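# Flip a green/yellow block end over end and restand it

## Task

A wooden block rests on a long narrow side on the table with its black face up; one end is green and the other is yellow. Lift it, rotate it end over end (inside one hand or by passing it between the hands), and set it back on the same spot so the black face is down and the green end sits where the yellow end used to be. It counts as failed if any arm part other than a hand contacts the block, if anything besides a hand touches it while it is noticeably tilted or off its spot, if it is released with any part more than a few millimetres above the table (unless one end has already sat on the table briefly), or if it slides more than a few millimetres in the grip while being lowered. The result must stay in place without the robot holding it: release the block and move the hands away at the end.

## Robot and tools

Robot: two six-joint arms, left_arm and right_arm, facing each other across a table. Each carries an identical five-finger right hand, so hand axes and numbers mean the same for both; the names are not image sides. left_arm's base is on the +y side.

Scene frame: origin on the table top midway between the arm bases, z = 0 at the table surface, +z up. Result positions are in metres, orientations as quaternions wxyz, velocities in m/s and rad/s. Printed positions can be slightly off, worse when an arm is stretched out.

Hand point: a spot fixed to the palm, 0.05 m in front of it, where index pad and thumb tip meet in a pinch. Its +z runs along the straightened fingers (fingertips 0.06 to 0.07 m beyond it), +y points out of the palm, +x runs across the palm toward the little finger. Sideways the hand extends 0.08 m on the little-finger side and 0.02 m (thumb in front of palm) up to 0.09 m on the thumb side. A wrist bracket on the little-finger side sits 0.03 m past the point along +y and 0.11 m across; it can collide.

A row: 28 numbers, each in [-1, 1], always both arms. Order: left dx, dy, dz, rx, ry, rz, then left hand little, ring, middle, index, thumb_bend, thumb_turn, force_limit, speed; then the same 14 for the right arm. dx to rz are an offset of the hand point, expressed in the hand point's own axes, from its measured pose at the start of the action (for a call's first action, the last pose reported in the scene). Scale: 1.0 equals 0.6 m or 180 degrees; rx, ry, rz form a single rotation vector. Optionally 12 more numbers in [0, 1] follow: joint stiffness scales, six for left_arm then six for right_arm, in Joint positions order; they persist until changed.

Hand numbers are absolute targets, not offsets. Fingers and thumb_bend: +1 straight, -1 fully curled. thumb_turn: +1 beside the palm, -1 opposite the fingers. A pinch is roughly index -0.22, thumb_bend -0.75, thumb_turn -0.57. force_limit maps -1..+1 to about 0..10 N at the fingertip (0..15 N for the thumb motors); it only stops closing. speed maps -1..+1 to near zero..full (full travel 0.6 s). For gentle grips close at speed -0.9 or lower. No hand value means 'unchanged': to keep a hand as is, resend its previous eight numbers, or, if none sent yet, its hand_measured six plus hand_force_limit and hand_speed. A motor only starts when its target changes by 0.01 or more. Turn the thumb before reaching the object; a full wrap fits objects 0.035 to 0.08 m across, lying across the palm.

Tools:
- execute_actions(actions): a list of actions; each action is a table of up to 15 rows, one per 1/30 s step; a short table repeats its last row. Every row is measured from the action's start pose, not from the previous row. Commanded poses are clipped to 100 mm and 16 degrees from the measured pose each step, so large offsets need several actions. An empty list just returns state and images.
- move(target, speed, stop_force, blocking): target is one 28-number row as above, offsets from the last reported pose. Both hand points travel straight lines that finish together, 0.5 to 10 s. speed is m/s, 0.002 to 0.5 (default 0.25); turning is capped at twice that in rad/s. stop_force, 9 to 40 N, one value for both arms: an arm halts when its wrist sensor feels that much extra push against its motion, then backs off two steps. Use it only slowly and without rotation; omit it when moving away from a surface. blocking=false returns after 0.5 s while motion continues; not allowed with stop_force; further moves or actions are refused until wait or stop shows the end.
- wait(seconds): 0 to 10; arms hold their last command.
- stop(): brakes a running move.
- zoom_image(camera, region): camera is cam_high, cam_left_wrist or cam_right_wrist; region [x0, y0, x1, y1] in pixels, at most 504 by 504.
- show_instructions(): reference images only.
- finished_scene(scene): pass the current scene number; final, irreversible.

Results: a state line per arm (pose, velocities), Hand target lines (pose the controller now drives toward), joint positions and torques (offsets and noise, not zero in free air), Wrist force and Wrist torque in end-effector axes (noise up to about 2.4 N, saturates near 50 N, 'no reading' is harmless), hand_measured, hand_stopped_by (moving, target, force, stalled, fault), hand_load_n (positive pushes a finger open; near zero loads mean the grip was lost). Move results add a 'move:' line: done, off_target, moving, held, contact or fault, plus limits such as paced (pose clipped) or held (steps blocked; the arm may then jump fast). 'pose unreachable' means the clearance check altered that arm's command. Images: cam_high 896x504, two fisheye wrist cameras 504x504.

Avoid: arms are stiff, so pressing past a contact can trigger a fault stop (any joint at its load limit, or 150 N external force) freezing that arm for 10 s. Wrist joints tolerate only 24.3 N m; elbows 130 N m. Never let the arms or hands collide or press on each other. Do not knock anything off the table, drop the block, or slam it. Holding loads heats motors; overheating brakes the arm. Arms lag commands by about 0.17 s and may fall short after large moves.

Each tool is called after "Emit:" in YAML: its name, and indented under it one key for each argument.

## Session

Emit:
execute_actions:
  actions: []

Scene clock: 0.00 s.
left_arm: end_effector_position=(+0.3204, +0.5108, +0.4751) hand_measured=(+1.000, +1.000, +1.000, +1.000, +1.000, +1.000) hand_load_n=(+0.0, +0.0, +0.0, +0.0, +0.0, +0.0) hand_stopped_by=(target, target, target, target, target, target) hand_force_limit=0.00 hand_speed=-0.80 end_effector_quat_wxyz=(-0.010, +0.305, +0.952, +0.013) end_effector_velocity=(+0.000, -0.000, -0.000) end_effector_angular_velocity=(-0.000, -0.000, -0.002) | right_arm: end_effector_position=(+0.0603, -0.2404, +0.4852) hand_measured=(+1.000, +1.000, +1.000, +1.000, +1.000, +1.000) hand_load_n=(+0.0, +0.0, +0.0, +0.0, +0.0, +0.0) hand_stopped_by=(target, target, target, target, target, target) hand_force_limit=0.00 hand_speed=-0.80 end_effector_quat_wxyz=(-0.006, -0.377, +0.926, +0.004) end_effector_velocity=(+0.000, +0.000, -0.000) end_effector_angular_velocity=(-0.000, -0.001, +0.001)
Joint positions: left_arm=[ 0.53  -1.696  1.337  1.961  1.562 -1.882] | right_arm=[-1.169 -1.709  1.316  1.976  1.562 -1.869]
Joint velocities: left_arm=[-0.001  0.    -0.    -0.001  0.     0.001] | right_arm=[ 0.001  0.     0.    -0.001  0.     0.   ]
Joint torques (N m, as the arm reports them, + toward a larger angle): no reading
Wrist force (N, on the end effector, along its own x y z axes, offset not removed): no reading
Wrist torque (N m, same axes, about the end effector's origin, offset not removed): no reading
Hand target (left_arm): +0.320, +0.511, +0.475; -0.010, +0.305, +0.952, +0.013
Hand target (right_arm): +0.060, -0.240, +0.485; -0.006, -0.377, +0.926, +0.004
Joint stiffness scale: left_arm=[1. 1. 1. 1. 1. 1.] | right_arm=[1. 1. 1. 1. 1. 1.]

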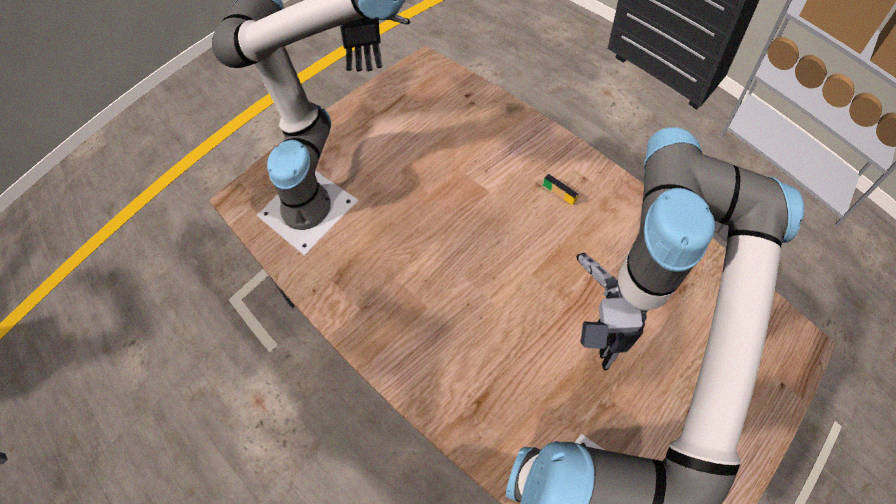

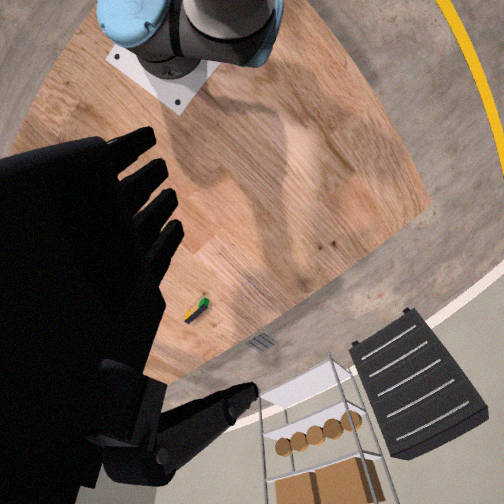

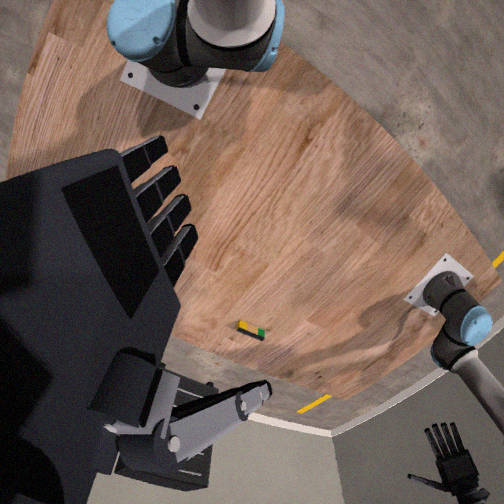

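Emit:
zoom_image:
  camera: "cam_high"
  region: [510, 150, 610, 230]

Emit:
zoom_image:
  camera: "cam_right_wrist"
  region: [210, 290, 290, 370]

Emit:
zoom_image:
  camera: "cam_left_wrist"
  region: [160, 270, 240, 350]

Region (510, 150, 610, 230) of cam_high's 896x504 image, scaled by 5.040, with more detail than that image has; it fills the top 403 rows of this view, and the rest is white.

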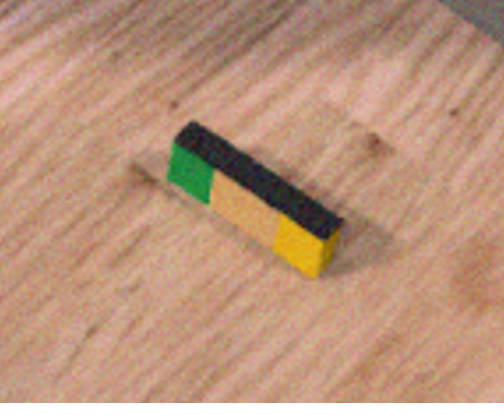

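Region (210, 290, 290, 370) of cam_right_wrist's 504x504 image, scaled by 6.300, with more detail than that image has.

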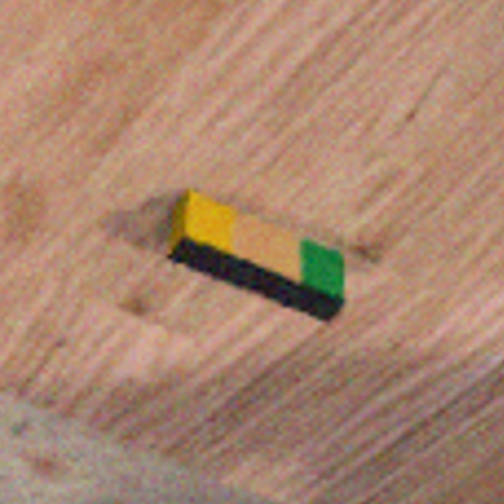

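Region (160, 270, 240, 350) of cam_left_wrist's 504x504 image, scaled by 6.300, with more detail than that image has.

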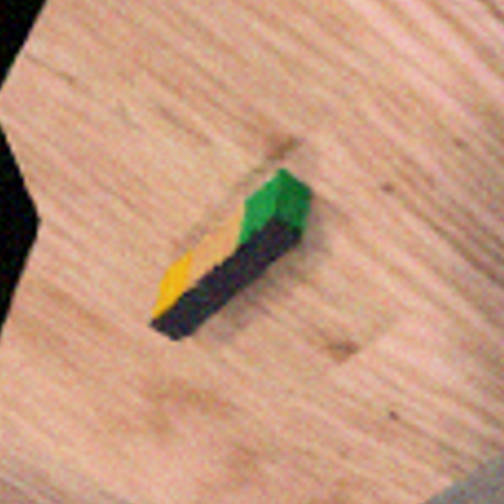

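Emit:
zoom_image:
  camera: "cam_right_wrist"
  region: [40, 110, 240, 310]

Emit:
zoom_image:
  camera: "cam_left_wrist"
  region: [40, 110, 240, 310]

Emit:
zoom_image:
  camera: "cam_right_wrist"
  region: [90, 300, 290, 500]

Emit:
zoom_image:
  camera: "cam_left_wrist"
  region: [90, 300, 290, 500]

Region (40, 110, 240, 310) of cam_right_wrist's 504x504 image, scaled by 2.520, with more detail than that image has.

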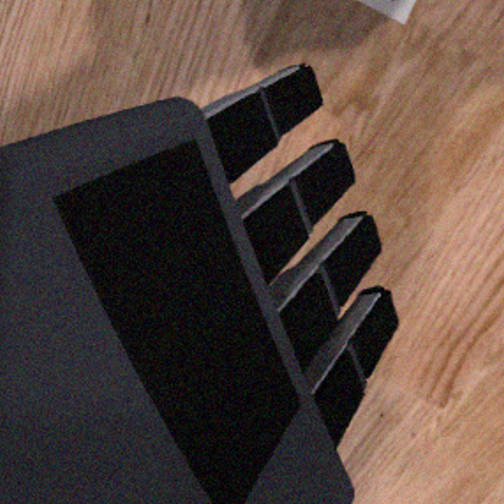

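Region (40, 110, 240, 310) of cam_left_wrist's 504x504 image, scaled by 2.520, with more detail than that image has.

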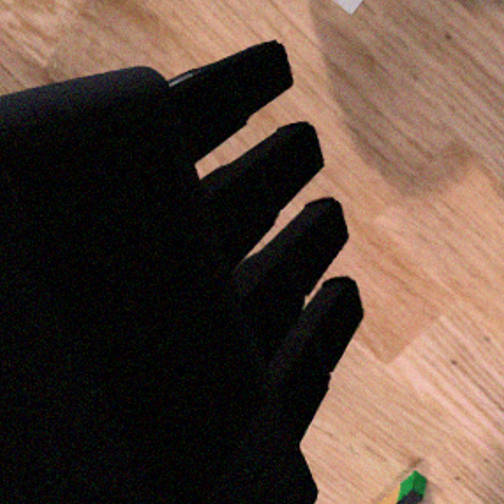

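Region (90, 300, 290, 500) of cam_right_wrist's 504x504 image, scaled by 2.520, with more detail than that image has.

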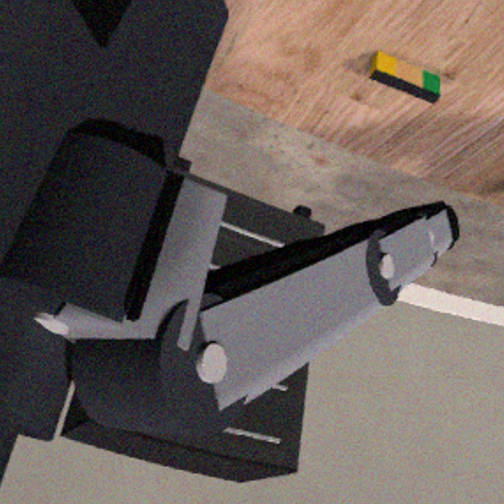

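Region (90, 300, 290, 500) of cam_left_wrist's 504x504 image, scaled by 2.520, with more detail than that image has.

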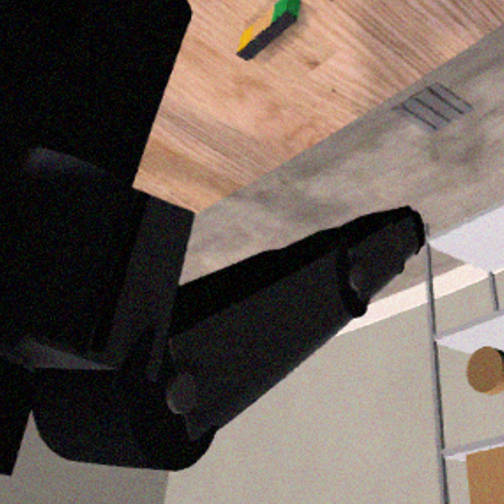

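Emit:
move:
  target: [-0.3047,-0.0208,0.2998,0.2215,-0.1186,-0.4310,1,1,1,1,-0.6,-1,0,0.2,-0.9291,-0.2313,0.6731,0.3943,-0.1773,-0.2298,1,1,0.45,0.45,-0.6,-1,0,0.2]
  speed: 0.5

Scene clock: 122.60 s.
left_arm: end_effector_position=(+0.4610, +0.4002, +0.2907) hand_measured=(+1.000, +1.000, +1.000, +1.000, -0.600, -1.000) hand_load_n=(+0.0, +0.0, +0.0, +0.0, +0.0, +0.0) hand_stopped_by=(target, target, target, target, target, target) hand_force_limit=0.00 hand_speed=0.20 end_effector_quat_wxyz=(-0.065, +0.367, -0.866, +0.335) end_effector_velocity=(+0.000, +0.000, -0.000) end_effector_angular_velocity=(-0.000, -0.000, +0.003) | right_arm: end_effector_position=(+0.5490, +0.0526, +0.0777) hand_measured=(+1.000, +1.000, +0.450, +0.450, -0.600, -1.000) hand_load_n=(+0.0, +0.0, +0.0, +0.0, +0.0, +0.0) hand_stopped_by=(target, target, target, target, target, target) hand_force_limit=0.00 hand_speed=0.20 end_effector_quat_wxyz=(+0.443, -0.575, +0.546, -0.418) end_effector_velocity=(+0.001, +0.002, -0.001) end_effector_angular_velocity=(+0.003, -0.006, +0.007)
Joint positions: left_arm=[ 0.86  -1.507  1.509  0.908  1.81  -3.054] | right_arm=[-0.884 -0.779  1.219 -0.104  2.247 -2.924]
Joint velocities: left_arm=[ 0.001 -0.     0.    -0.001 -0.001 -0.002] | right_arm=[-0.001  0.001  0.003 -0.013 -0.007 -0.006]
Joint torques (N m, as the arm reports them, + toward a larger angle): left_arm=[ -3.23 -23.94 -16.04   0.6    0.2   -0.2 ] | right_arm=[ -3.05 -50.4  -14.79  -0.74   0.31  -0.23]
Wrist force (N, on the end effector, along its own x y z axes, offset not removed): left_arm=[0.1 2.1 1.2] | right_arm=[3.6 2.1 0.7]
Wrist torque (N m, same axes, about the end effector's origin, offset not removed): left_arm=[0.25 0.02 -0.09] | right_arm=[0.53 -0.69 0.21]
Hand target (left_arm): +0.460, +0.400, +0.290; +0.065, -0.366, +0.866, -0.334
Hand target (right_arm): +0.550, +0.050, +0.075; -0.442, +0.576, -0.546, +0.419
Off the commanded pose (left_arm): 0.001 m, 0 deg.
Off the commanded pose (right_arm): 0.004 m, 0 deg.
Joint stiffness scale: left_arm=[1. 1. 1. 1. 1. 1.] | right_arm=[1. 1. 1. 1. 1. 1.]
move: off_target (right_arm); limits=paced

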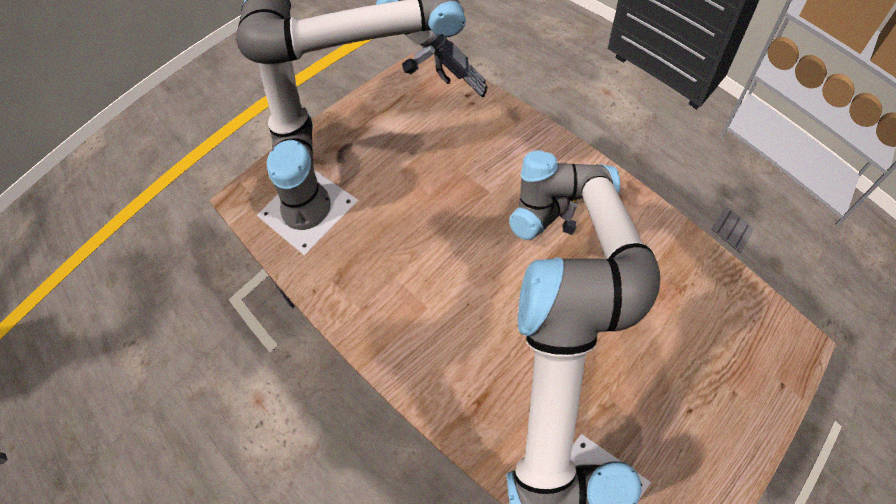

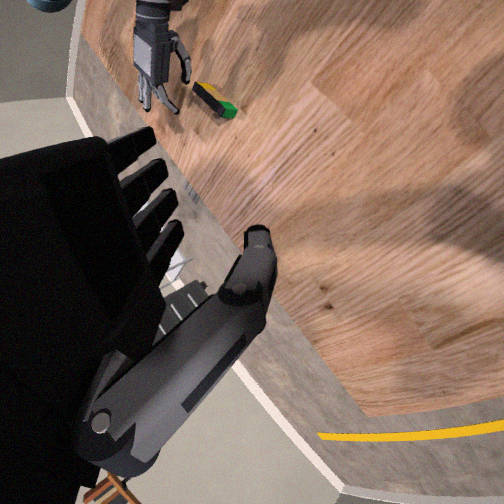

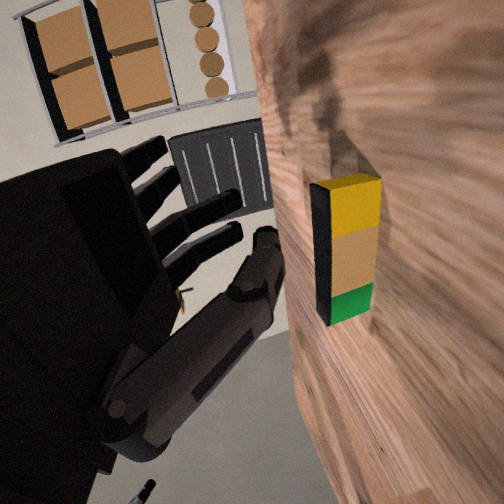

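Emit:
zoom_image:
  camera: "cam_right_wrist"
  region: [230, 150, 430, 350]

Emit:
zoom_image:
  camera: "cam_left_wrist"
  region: [120, 10, 260, 150]

Region (230, 150, 430, 350) of cam_right_wrist's 504x504 image, scaled by 2.520, with more detail than that image has.

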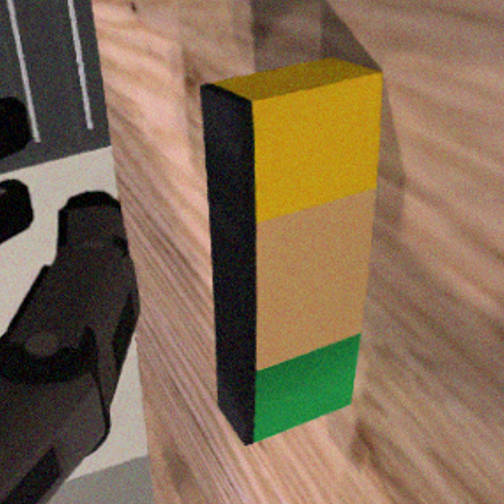

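Region (120, 10, 260, 150) of cam_left_wrist's 504x504 image, scaled by 3.600, with more detail than that image has.

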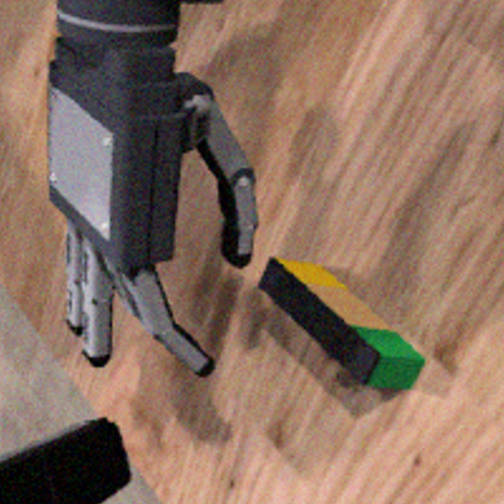

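Emit:
zoom_image:
  camera: "cam_left_wrist"
  region: [170, 60, 250, 140]

Region (170, 60, 250, 140) of cam_left_wrist's 504x504 image, scaled by 6.300, with more detail than that image has.

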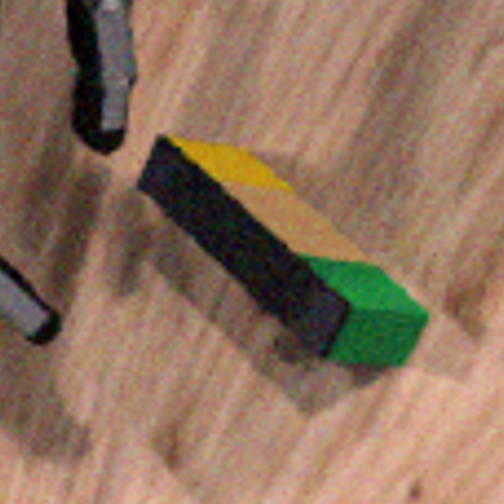

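Emit:
move:
  target: [-0.0847,0,0.4060,0.2130,0.1193,-0.3544,1,1,1,1,-0.6,-1,0,0.2,0,0.0878,0.0149,0,-0.0134,-0.0036,1,1,0.45,0.45,-0.6,-1,0,0.2]
  speed: 0.5

Emit:
zoom_image:
  camera: "cam_left_wrist"
  region: [320, 70, 480, 230]

Emit:
zoom_image:
  camera: "cam_right_wrist"
  region: [180, 140, 400, 400]

Scene clock: 223.53 s.
left_arm: end_effector_position=(+0.5864, +0.3057, +0.0995) hand_measured=(+1.000, +1.000, +1.000, +1.000, -0.600, -1.000) hand_load_n=(+0.0, +0.0, +0.0, +0.0, +0.0, +0.0) hand_stopped_by=(target, target, target, target, target, target) hand_force_limit=0.00 hand_speed=0.20 end_effector_quat_wxyz=(+0.158, +0.653, -0.394, +0.628) end_effector_velocity=(+0.002, -0.000, +0.001) end_effector_angular_velocity=(-0.005, -0.006, +0.006) | right_arm: end_effector_position=(+0.5436, +0.0553, +0.0279) hand_measured=(+1.000, +1.000, +0.450, +0.450, -0.600, -1.000) hand_load_n=(+0.0, +0.0, +0.0, +0.0, +0.0, +0.0) hand_stopped_by=(target, target, target, target, target, target) hand_force_limit=0.00 hand_speed=0.20 end_effector_quat_wxyz=(+0.455, -0.586, +0.532, -0.408) end_effector_velocity=(+0.000, -0.001, +0.002) end_effector_angular_velocity=(+0.000, -0.000, -0.002)
Joint positions: left_arm=[ 1.015 -1.221  2.005 -0.611  1.91  -4.358] | right_arm=[-0.89  -0.743  1.296 -0.236  2.198 -2.944]
Joint velocities: left_arm=[-0.001  0.     0.002 -0.011 -0.007 -0.003] | right_arm=[-0.001 -0.003  0.     0.002  0.001  0.   ]
Joint torques (N m, as the arm reports them, + toward a larger angle): left_arm=[ -2.98 -28.97 -14.16  -1.06  -0.16  -0.13] | right_arm=[ -2.11 -49.23 -14.09  -0.77  -0.04  -0.39]
Wrist force (N, on the end effector, along its own x y z axes, offset not removed): left_arm=[-0.1 -1.2 0.3] | right_arm=[-4.6 1.6 1.2]
Wrist torque (N m, same axes, about the end effector's origin, offset not removed): left_arm=[-0.26 -0.05 -0.16] | right_arm=[0.07 0.64 -0.20]
Hand target (left_arm): +0.585, +0.305, +0.097; +0.158, +0.654, -0.394, +0.626
Hand target (right_arm): +0.544, +0.052, +0.025; -0.452, +0.587, -0.533, +0.409
Off the commanded pose (left_arm): 0.003 m, 0 deg.
Off the commanded pose (right_arm): 0.004 m, 0 deg.
Joint stiffness scale: left_arm=[1. 1. 1. 1. 1. 1.] | right_arm=[1. 1. 1. 1. 1. 1.]
move: off_target (right_arm); limits=paced

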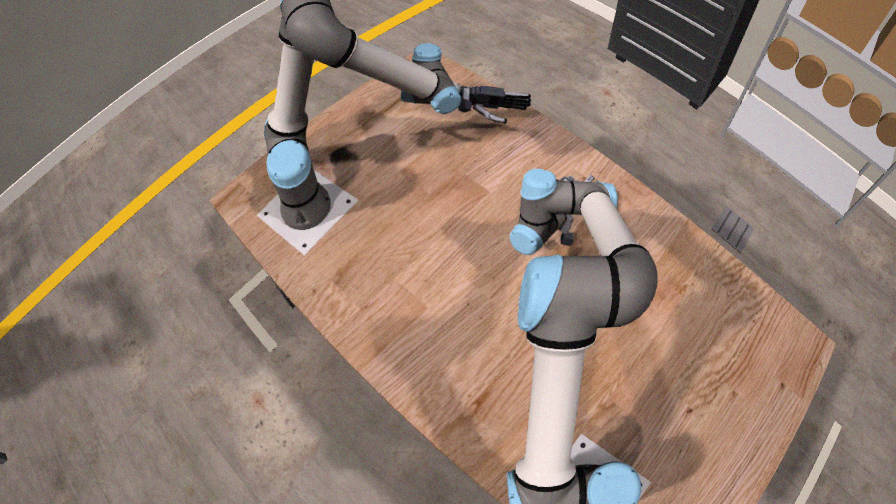

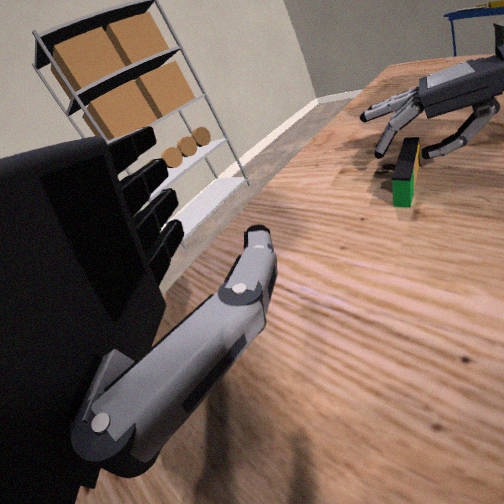

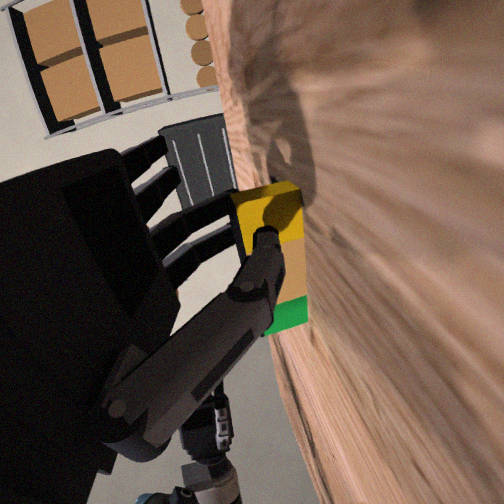

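Region (320, 70, 480, 230) of cam_left_wrist's 504x504 image, scaled by 3.150, with more detail than that image has.

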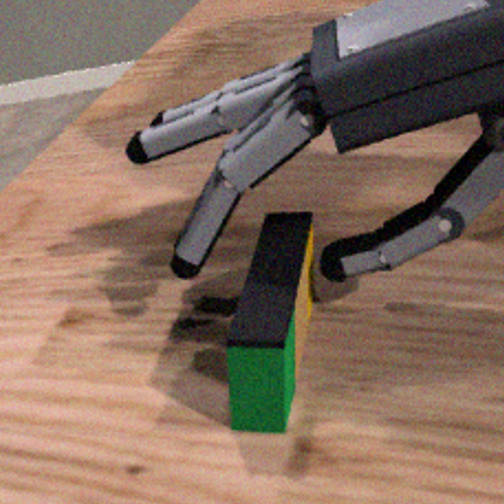

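Region (180, 140, 400, 400) of cam_right_wrist's 504x504 image, scaled by 1.938, with more detail than that image has; it fills the left 426 columns of this view, and the rest is white.

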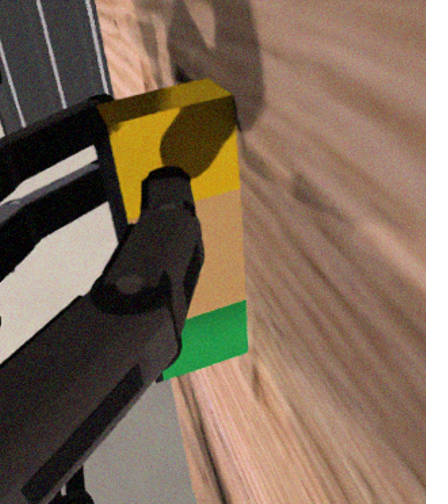

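Emit:
execute_actions:
  actions: []

Scene clock: 241.20 s.
left_arm: end_effector_position=(+0.5867, +0.3057, +0.0997) hand_measured=(+1.000, +1.000, +1.000, +1.000, -0.600, -1.000) hand_load_n=(+0.0, +0.0, +0.0, +0.0, +0.0, +0.0) hand_stopped_by=(target, target, target, target, target, target) hand_force_limit=0.00 hand_speed=0.20 end_effector_quat_wxyz=(+0.157, +0.653, -0.393, +0.628) end_effector_velocity=(+0.000, -0.000, +0.000) end_effector_angular_velocity=(-0.001, -0.001, -0.001) | right_arm: end_effector_position=(+0.5436, +0.0553, +0.0279) hand_measured=(+1.000, +1.000, +0.450, +0.450, -0.600, -1.000) hand_load_n=(+0.0, +0.0, +0.0, +0.0, +0.0, +0.0) hand_stopped_by=(target, target, target, target, target, target) hand_force_limit=0.00 hand_speed=0.20 end_effector_quat_wxyz=(+0.455, -0.586, +0.532, -0.408) end_effector_velocity=(+0.001, -0.000, -0.000) end_effector_angular_velocity=(+0.000, -0.000, -0.001)
Joint positions: left_arm=[ 1.015 -1.221  2.005 -0.612  1.909 -4.358] | right_arm=[-0.89  -0.743  1.296 -0.236  2.198 -2.944]
Joint velocities: left_arm=[-0.001 -0.    -0.    -0.001  0.    -0.   ] | right_arm=[-0.001  0.    -0.001 -0.     0.     0.   ]
Joint torques (N m, as the arm reports them, + toward a larger angle): left_arm=[ -3.49 -27.7  -11.67  -1.24  -0.15  -0.1 ] | right_arm=[ -1.54 -49.73 -14.43  -0.8   -0.12  -0.39]
Wrist force (N, on the end effector, along its own x y z axes, offset not removed): left_arm=[-0.5 1.3 1.0] | right_arm=[0.4 -1.2 -1.4]
Wrist torque (N m, same axes, about the end effector's origin, offset not removed): left_arm=[0.14 0.06 -0.08] | right_arm=[0.00 0.14 -0.26]
Hand target (left_arm): +0.585, +0.305, +0.097; +0.158, +0.654, -0.394, +0.626
Hand target (right_arm): +0.544, +0.052, +0.025; -0.452, +0.587, -0.533, +0.409
Off the commanded pose (left_arm): 0.003 m, 0 deg.
Off the commanded pose (right_arm): 0.004 m, 0 deg.
Joint stiffness scale: left_arm=[1. 1. 1. 1. 1. 1.] | right_arm=[1. 1. 1. 1. 1. 1.]

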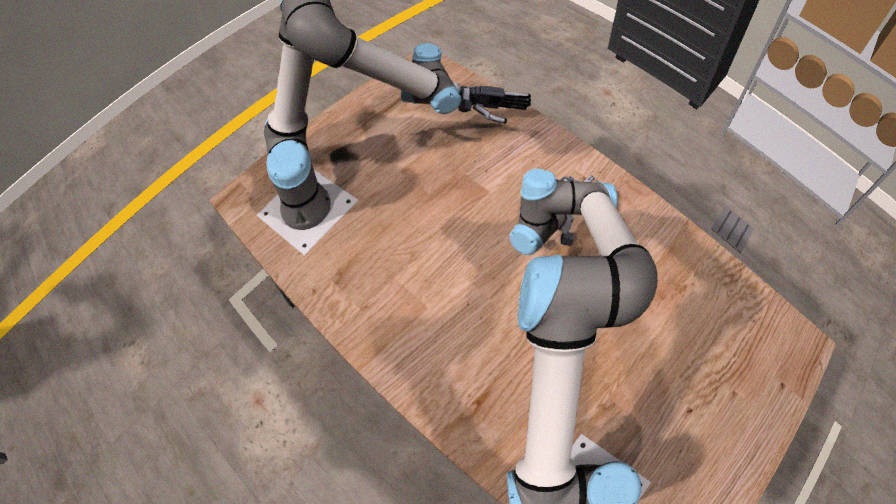

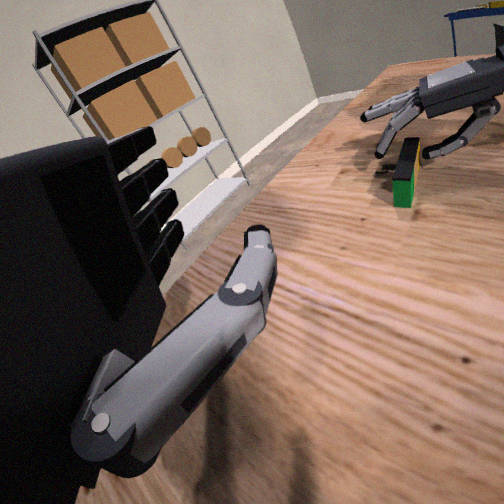

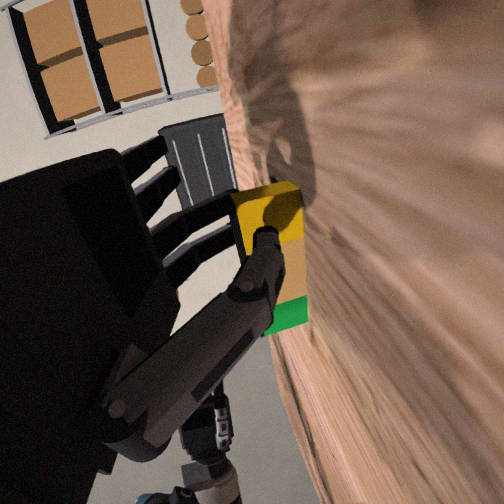

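Emit:
move:
  target: [0,0,0,0,0,0,1,1,1,1,-0.6,-1,0,0.2, 0.01,0.0063,0.0086,0,0,0,1,1,0.45,0.45,-0.66,-1,0,0.2]
  speed: 0.02

Emit:
zoom_image:
  camera: "cam_left_wrist"
  region: [320, 70, 480, 230]

Scene clock: 249.97 s.
left_arm: end_effector_position=(+0.5867, +0.3057, +0.0997) hand_measured=(+1.000, +1.000, +1.000, +1.000, -0.600, -1.000) hand_load_n=(+0.0, +0.0, +0.0, +0.0, +0.0, +0.0) hand_stopped_by=(target, target, target, target, target, target) hand_force_limit=0.00 hand_speed=0.20 end_effector_quat_wxyz=(+0.157, +0.653, -0.393, +0.628) end_effector_velocity=(-0.000, +0.000, -0.000) end_effector_angular_velocity=(+0.001, +0.001, -0.000) | right_arm: end_effector_position=(+0.5478, +0.0524, +0.0262) hand_measured=(+1.000, +1.000, +0.450, +0.450, -0.660, -1.000) hand_load_n=(+0.0, +0.0, +0.0, +0.0, +0.0, +0.0) hand_stopped_by=(target, target, target, target, target, target) hand_force_limit=0.00 hand_speed=0.20 end_effector_quat_wxyz=(+0.457, -0.584, +0.532, -0.408) end_effector_velocity=(-0.001, +0.002, +0.000) end_effector_angular_velocity=(+0.002, -0.002, +0.006)
Joint positions: left_arm=[ 1.015 -1.221  2.005 -0.612  1.909 -4.358] | right_arm=[-0.898 -0.743  1.303 -0.25   2.189 -2.948]
Joint velocities: left_arm=[-0.    -0.    -0.     0.001 -0.     0.001] | right_arm=[ 0.001 -0.001  0.002 -0.006 -0.004 -0.001]
Joint torques (N m, as the arm reports them, + toward a larger angle): left_arm=[ -1.39 -29.66 -15.21  -1.02   0.19   0.15] | right_arm=[ -1.29 -49.8  -15.77  -1.09  -0.04  -0.83]
Wrist force (N, on the end effector, along its own x y z axes, offset not removed): left_arm=[-0.1 1.9 0.0] | right_arm=[-3.3 2.5 -0.9]
Wrist torque (N m, same axes, about the end effector's origin, offset not removed): left_arm=[0.20 0.12 -0.12] | right_arm=[0.44 0.64 -0.15]
Hand target (left_arm): +0.587, +0.306, +0.100; +0.157, +0.653, -0.393, +0.628
Hand target (right_arm): +0.548, +0.050, +0.023; -0.455, +0.586, -0.532, +0.408
Off the commanded pose (left_arm): 0.000 m, 0 deg.
Off the commanded pose (right_arm): 0.004 m, 0 deg.
Joint stiffness scale: left_arm=[1. 1. 1. 1. 1. 1.] | right_arm=[1. 1. 1. 1. 1. 1.]
move: off_target (right_arm)

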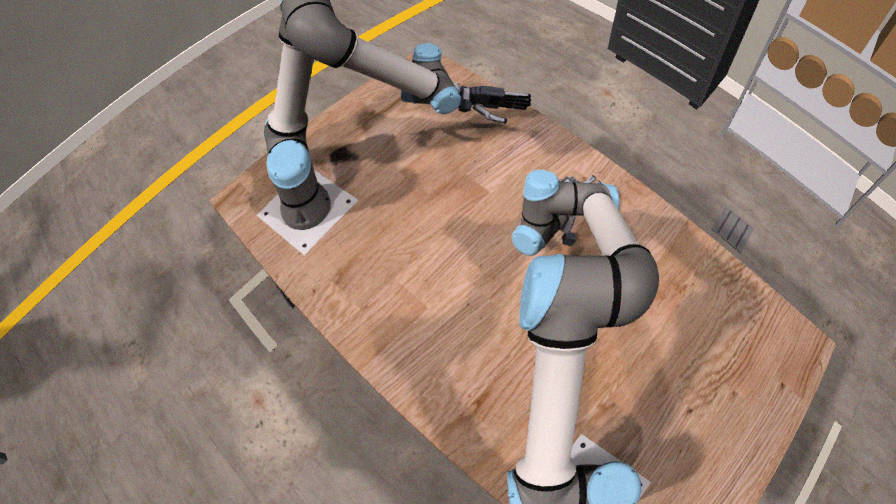

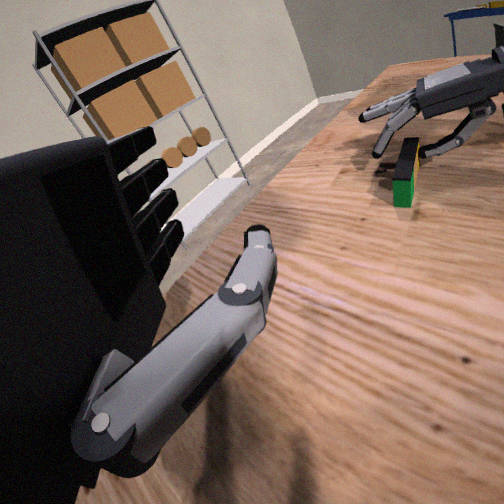

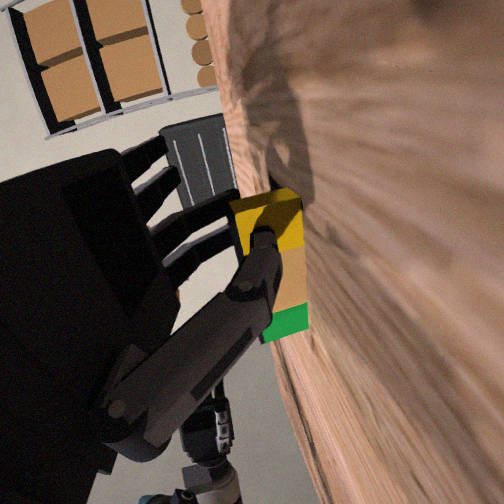

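Region (320, 70, 480, 230) of cam_left_wrist's 504x504 image, scaled by 3.150, with more detail than that image has.

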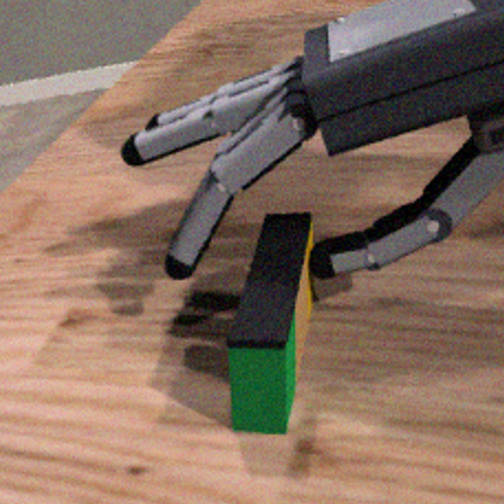

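Emit:
zoom_image:
  camera: "cam_left_wrist"
  region: [390, 120, 450, 180]

Emit:
zoom_image:
  camera: "cam_right_wrist"
  region: [180, 140, 400, 400]

Region (390, 120, 450, 180) of cam_left_wrist's 504x504 image, scaled by 8.400, with more detail than that image has.

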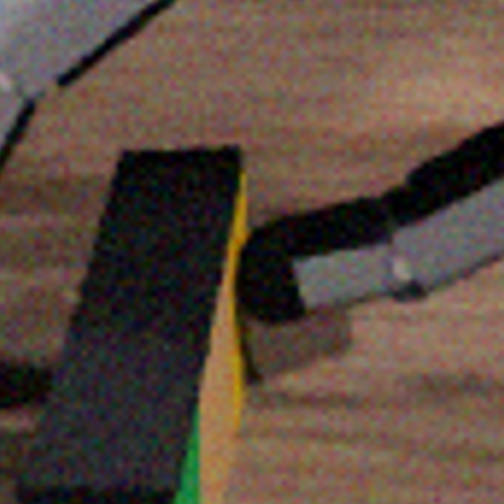

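Region (180, 140, 400, 400) of cam_right_wrist's 504x504 image, scaled by 1.938, with more detail than that image has; it fills the left 426 columns of this view, and the rest is white.

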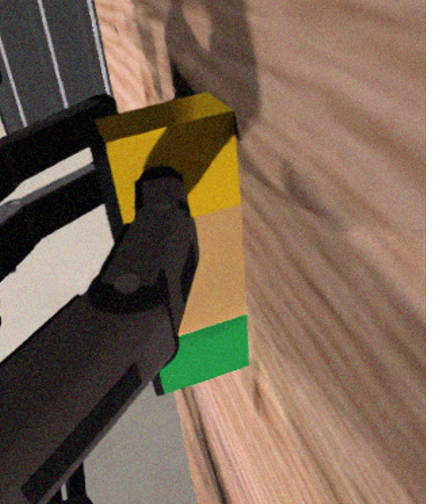

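Emit:
execute_actions:
  actions:
    - [[0,0,0,0,0,0,1,1,1,1,-0.6,-1,0,0.2, 0,0,0,0,0,0,1,1,0.18,0.18,-0.68,-1,0.05,-0.3],[0,0,0,0,0,0,1,1,1,1,-0.6,-1,0,0.2, 0,0,0,0,0,0,1,1,0.18,0.18,-0.68,-1,0.05,-0.3],[0,0,0,0,0,0,1,1,1,1,-0.6,-1,0,0.2, 0,0,0,0,0,0,1,1,0.18,0.18,-0.68,-1,0.05,-0.3],[0,0,0,0,0,0,1,1,1,1,-0.6,-1,0,0.2, 0,0,0,0,0,0,1,1,0.18,0.18,-0.68,-1,0.05,-0.3],[0,0,0,0,0,0,1,1,1,1,-0.6,-1,0,0.2, 0,0,0,0,0,0,1,1,0.18,0.18,-0.68,-1,0.05,-0.3],[0,0,0,0,0,0,1,1,1,1,-0.6,-1,0,0.2, 0,0,0,0,0,0,1,1,0.18,0.18,-0.68,-1,0.05,-0.3],[0,0,0,0,0,0,1,1,1,1,-0.6,-1,0,0.2, 0,0,0,0,0,0,1,1,0.18,0.18,-0.68,-1,0.05,-0.3],[0,0,0,0,0,0,1,1,1,1,-0.6,-1,0,0.2, 0,0,0,0,0,0,1,1,-0.15,-0.15,-0.68,-1,0.05,-0.88]]
    - [[0,0,0,0,0,0,1,1,1,1,-0.6,-1,0,0.2, 0,0,0,0,0,0,1,1,-0.15,-0.15,-0.68,-1,0.05,-0.88]]

Emit:
zoom_image:
  camera: "cam_left_wrist"
  region: [320, 70, 480, 230]

Scene clock: 275.37 s.
left_arm: end_effector_position=(+0.5867, +0.3057, +0.0997) hand_measured=(+1.000, +1.000, +1.000, +1.000, -0.600, -1.000) hand_load_n=(+0.0, +0.0, +0.0, +0.0, +0.0, +0.0) hand_stopped_by=(target, target, target, target, target, target) hand_force_limit=0.00 hand_speed=0.20 end_effector_quat_wxyz=(+0.157, +0.653, -0.393, +0.628) end_effector_velocity=(-0.000, -0.000, -0.000) end_effector_angular_velocity=(+0.000, +0.000, -0.001) | right_arm: end_effector_position=(+0.5479, +0.0525, +0.0262) hand_measured=(+1.000, +1.000, +0.110, +0.110, -0.680, -1.000) hand_load_n=(+0.0, +0.0, +0.0, +0.0, +0.0, +0.0) hand_stopped_by=(target, target, moving, moving, target, target) hand_force_limit=0.05 hand_speed=-0.88 end_effector_quat_wxyz=(+0.457, -0.584, +0.532, -0.408) end_effector_velocity=(+0.001, +0.001, +0.001) end_effector_angular_velocity=(+0.003, -0.003, -0.000)
Joint positions: left_arm=[ 1.015 -1.221  2.005 -0.612  1.909 -4.358] | right_arm=[-0.898 -0.743  1.303 -0.25   2.188 -2.948]
Joint velocities: left_arm=[-0.001 -0.     0.     0.001  0.     0.   ] | right_arm=[ 0.    -0.001 -0.001 -0.003  0.    -0.   ]
Joint torques (N m, as the arm reports them, + toward a larger angle): left_arm=[  0.09 -30.34 -15.24  -0.84   0.02  -0.05] | right_arm=[  0.86 -51.58 -18.32  -0.36   0.42   0.  ]
Wrist force (N, on the end effector, along its own x y z axes, offset not removed): left_arm=[-0.4 1.3 0.0] | right_arm=[-3.3 2.3 0.2]
Wrist torque (N m, same axes, about the end effector's origin, offset not removed): left_arm=[0.18 0.01 -0.08] | right_arm=[0.37 0.56 -0.19]
Hand target (left_arm): +0.587, +0.306, +0.100; +0.157, +0.653, -0.393, +0.628
Hand target (right_arm): +0.548, +0.052, +0.026; -0.457, +0.584, -0.532, +0.408
Off the commanded pose (left_arm): 0.000 m, 0 deg.
Off the commanded pose (right_arm): 0.000 m, 0 deg.
Joint stiffness scale: left_arm=[1. 1. 1. 1. 1. 1.] | right_arm=[1. 1. 1. 1. 1. 1.]

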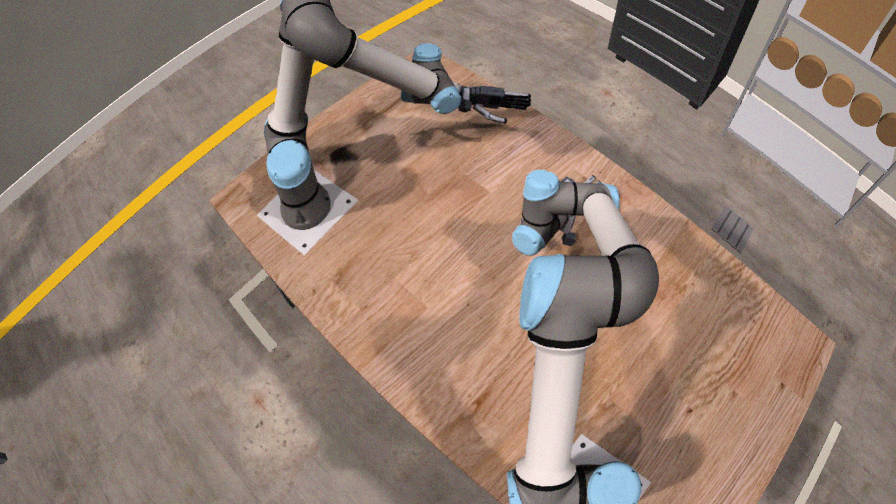

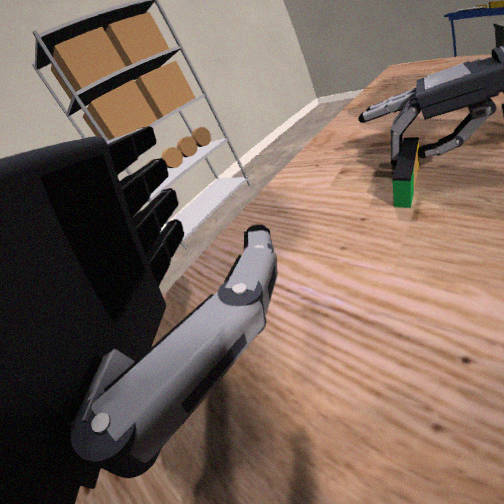

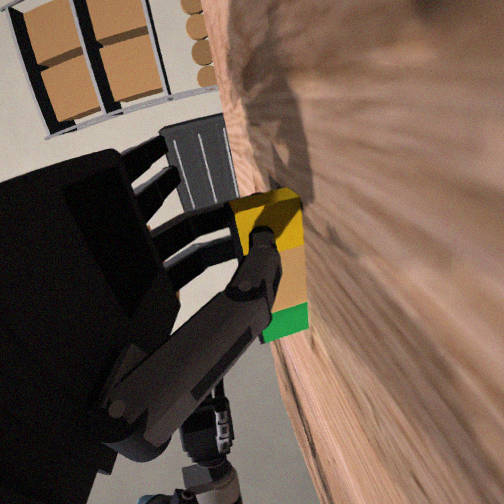

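Region (320, 70, 480, 230) of cam_left_wrist's 504x504 image, scaled by 3.150, with more detail than that image has.

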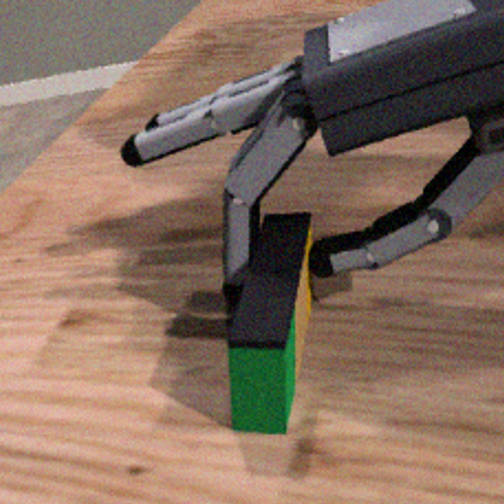

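Emit:
execute_actions:
  actions: []

Scene clock: 280.97 s.
left_arm: end_effector_position=(+0.5867, +0.3057, +0.0997) hand_measured=(+1.000, +1.000, +1.000, +1.000, -0.600, -1.000) hand_load_n=(+0.0, +0.0, +0.0, +0.0, +0.0, +0.0) hand_stopped_by=(target, target, target, target, target, target) hand_force_limit=0.00 hand_speed=0.20 end_effector_quat_wxyz=(+0.157, +0.653, -0.393, +0.628) end_effector_velocity=(-0.000, +0.000, -0.000) end_effector_angular_velocity=(+0.000, +0.000, +0.000) | right_arm: end_effector_position=(+0.5479, +0.0525, +0.0266) hand_measured=(+1.000, +1.000, +0.046, +0.044, -0.678, -1.000) hand_load_n=(+0.0, +0.0, +5.5, +6.0, +4.0, -1.0) hand_stopped_by=(target, target, force, force, target, target) hand_force_limit=0.05 hand_speed=-0.88 end_effector_quat_wxyz=(+0.458, -0.584, +0.532, -0.408) end_effector_velocity=(+0.001, +0.001, +0.002) end_effector_angular_velocity=(+0.003, -0.003, -0.000)
Joint positions: left_arm=[ 1.015 -1.221  2.005 -0.612  1.909 -4.358] | right_arm=[-0.898 -0.743  1.303 -0.251  2.188 -2.948]
Joint velocities: left_arm=[ 0. -0.  0.  0. -0.  0.] | right_arm=[ 0.    -0.001 -0.001 -0.003  0.    -0.   ]
Joint torques (N m, as the arm reports them, + toward a larger angle): left_arm=[ -0.71 -29.26 -14.92  -0.86   0.13   0.21] | right_arm=[  1.09 -51.32 -17.99  -0.33   0.36  -0.02]
Wrist force (N, on the end effector, along its own x y z axes, offset not removed): left_arm=[-0.2 -0.1 -1.3] | right_arm=[1.8 -4.3 1.0]
Wrist torque (N m, same axes, about the end effector's origin, offset not removed): left_arm=[0.08 0.11 -0.16] | right_arm=[-0.37 -0.33 0.22]
Hand target (left_arm): +0.587, +0.306, +0.100; +0.157, +0.653, -0.393, +0.628
Hand target (right_arm): +0.548, +0.052, +0.026; -0.457, +0.584, -0.532, +0.408
Off the commanded pose (left_arm): 0.000 m, 0 deg.
Off the commanded pose (right_arm): 0.000 m, 0 deg.
Joint stiffness scale: left_arm=[1. 1. 1. 1. 1. 1.] | right_arm=[1. 1. 1. 1. 1. 1.]

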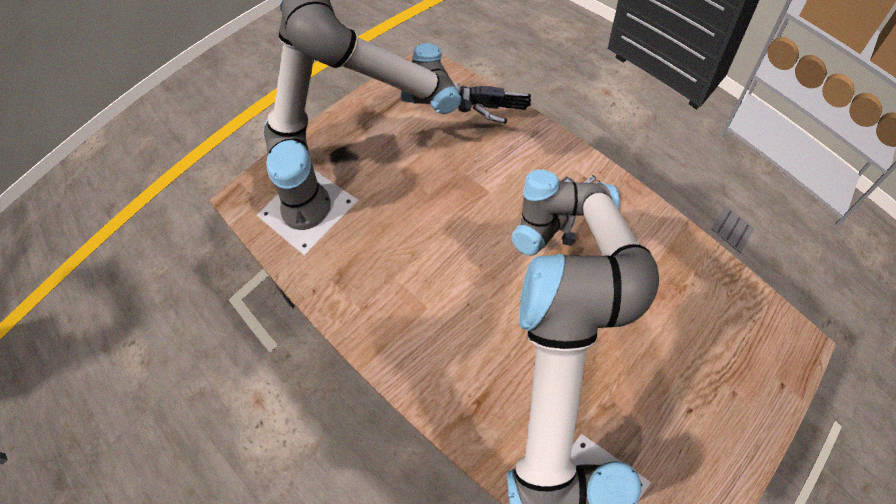

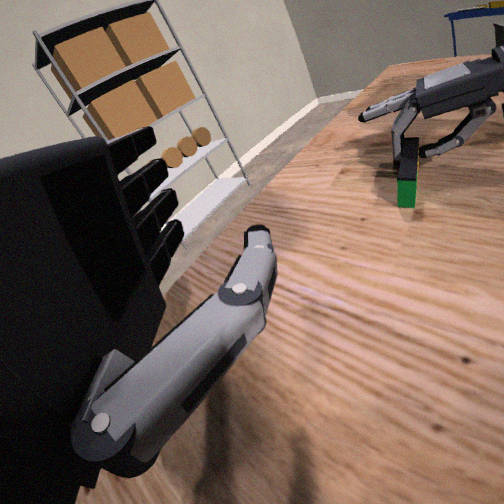

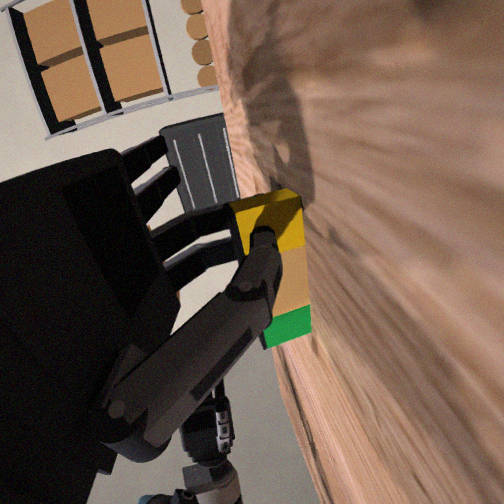

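Emit:
zoom_image:
  camera: "cam_left_wrist"
  region: [320, 70, 480, 230]

Emit:
zoom_image:
  camera: "cam_right_wrist"
  region: [180, 140, 400, 400]

Region (320, 70, 480, 230) of cam_left_wrist's 504x504 image, scaled by 3.150, with more detail than that image has.

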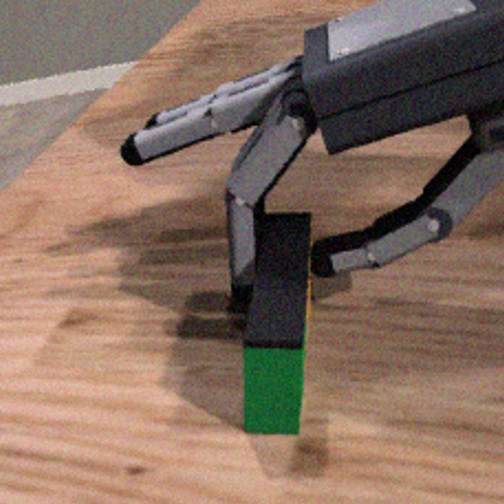

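Region (180, 140, 400, 400) of cam_right_wrist's 504x504 image, scaled by 1.938, with more detail than that image has; it fills the left 426 columns of this view, and the rest is white.

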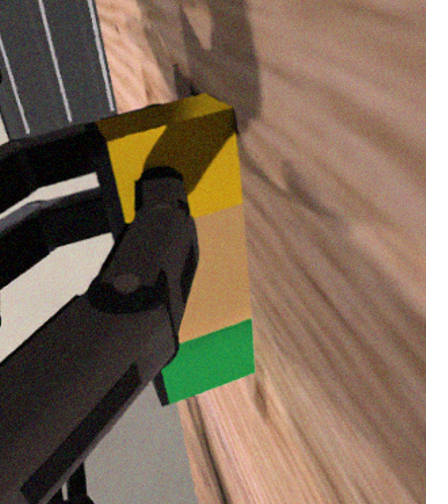

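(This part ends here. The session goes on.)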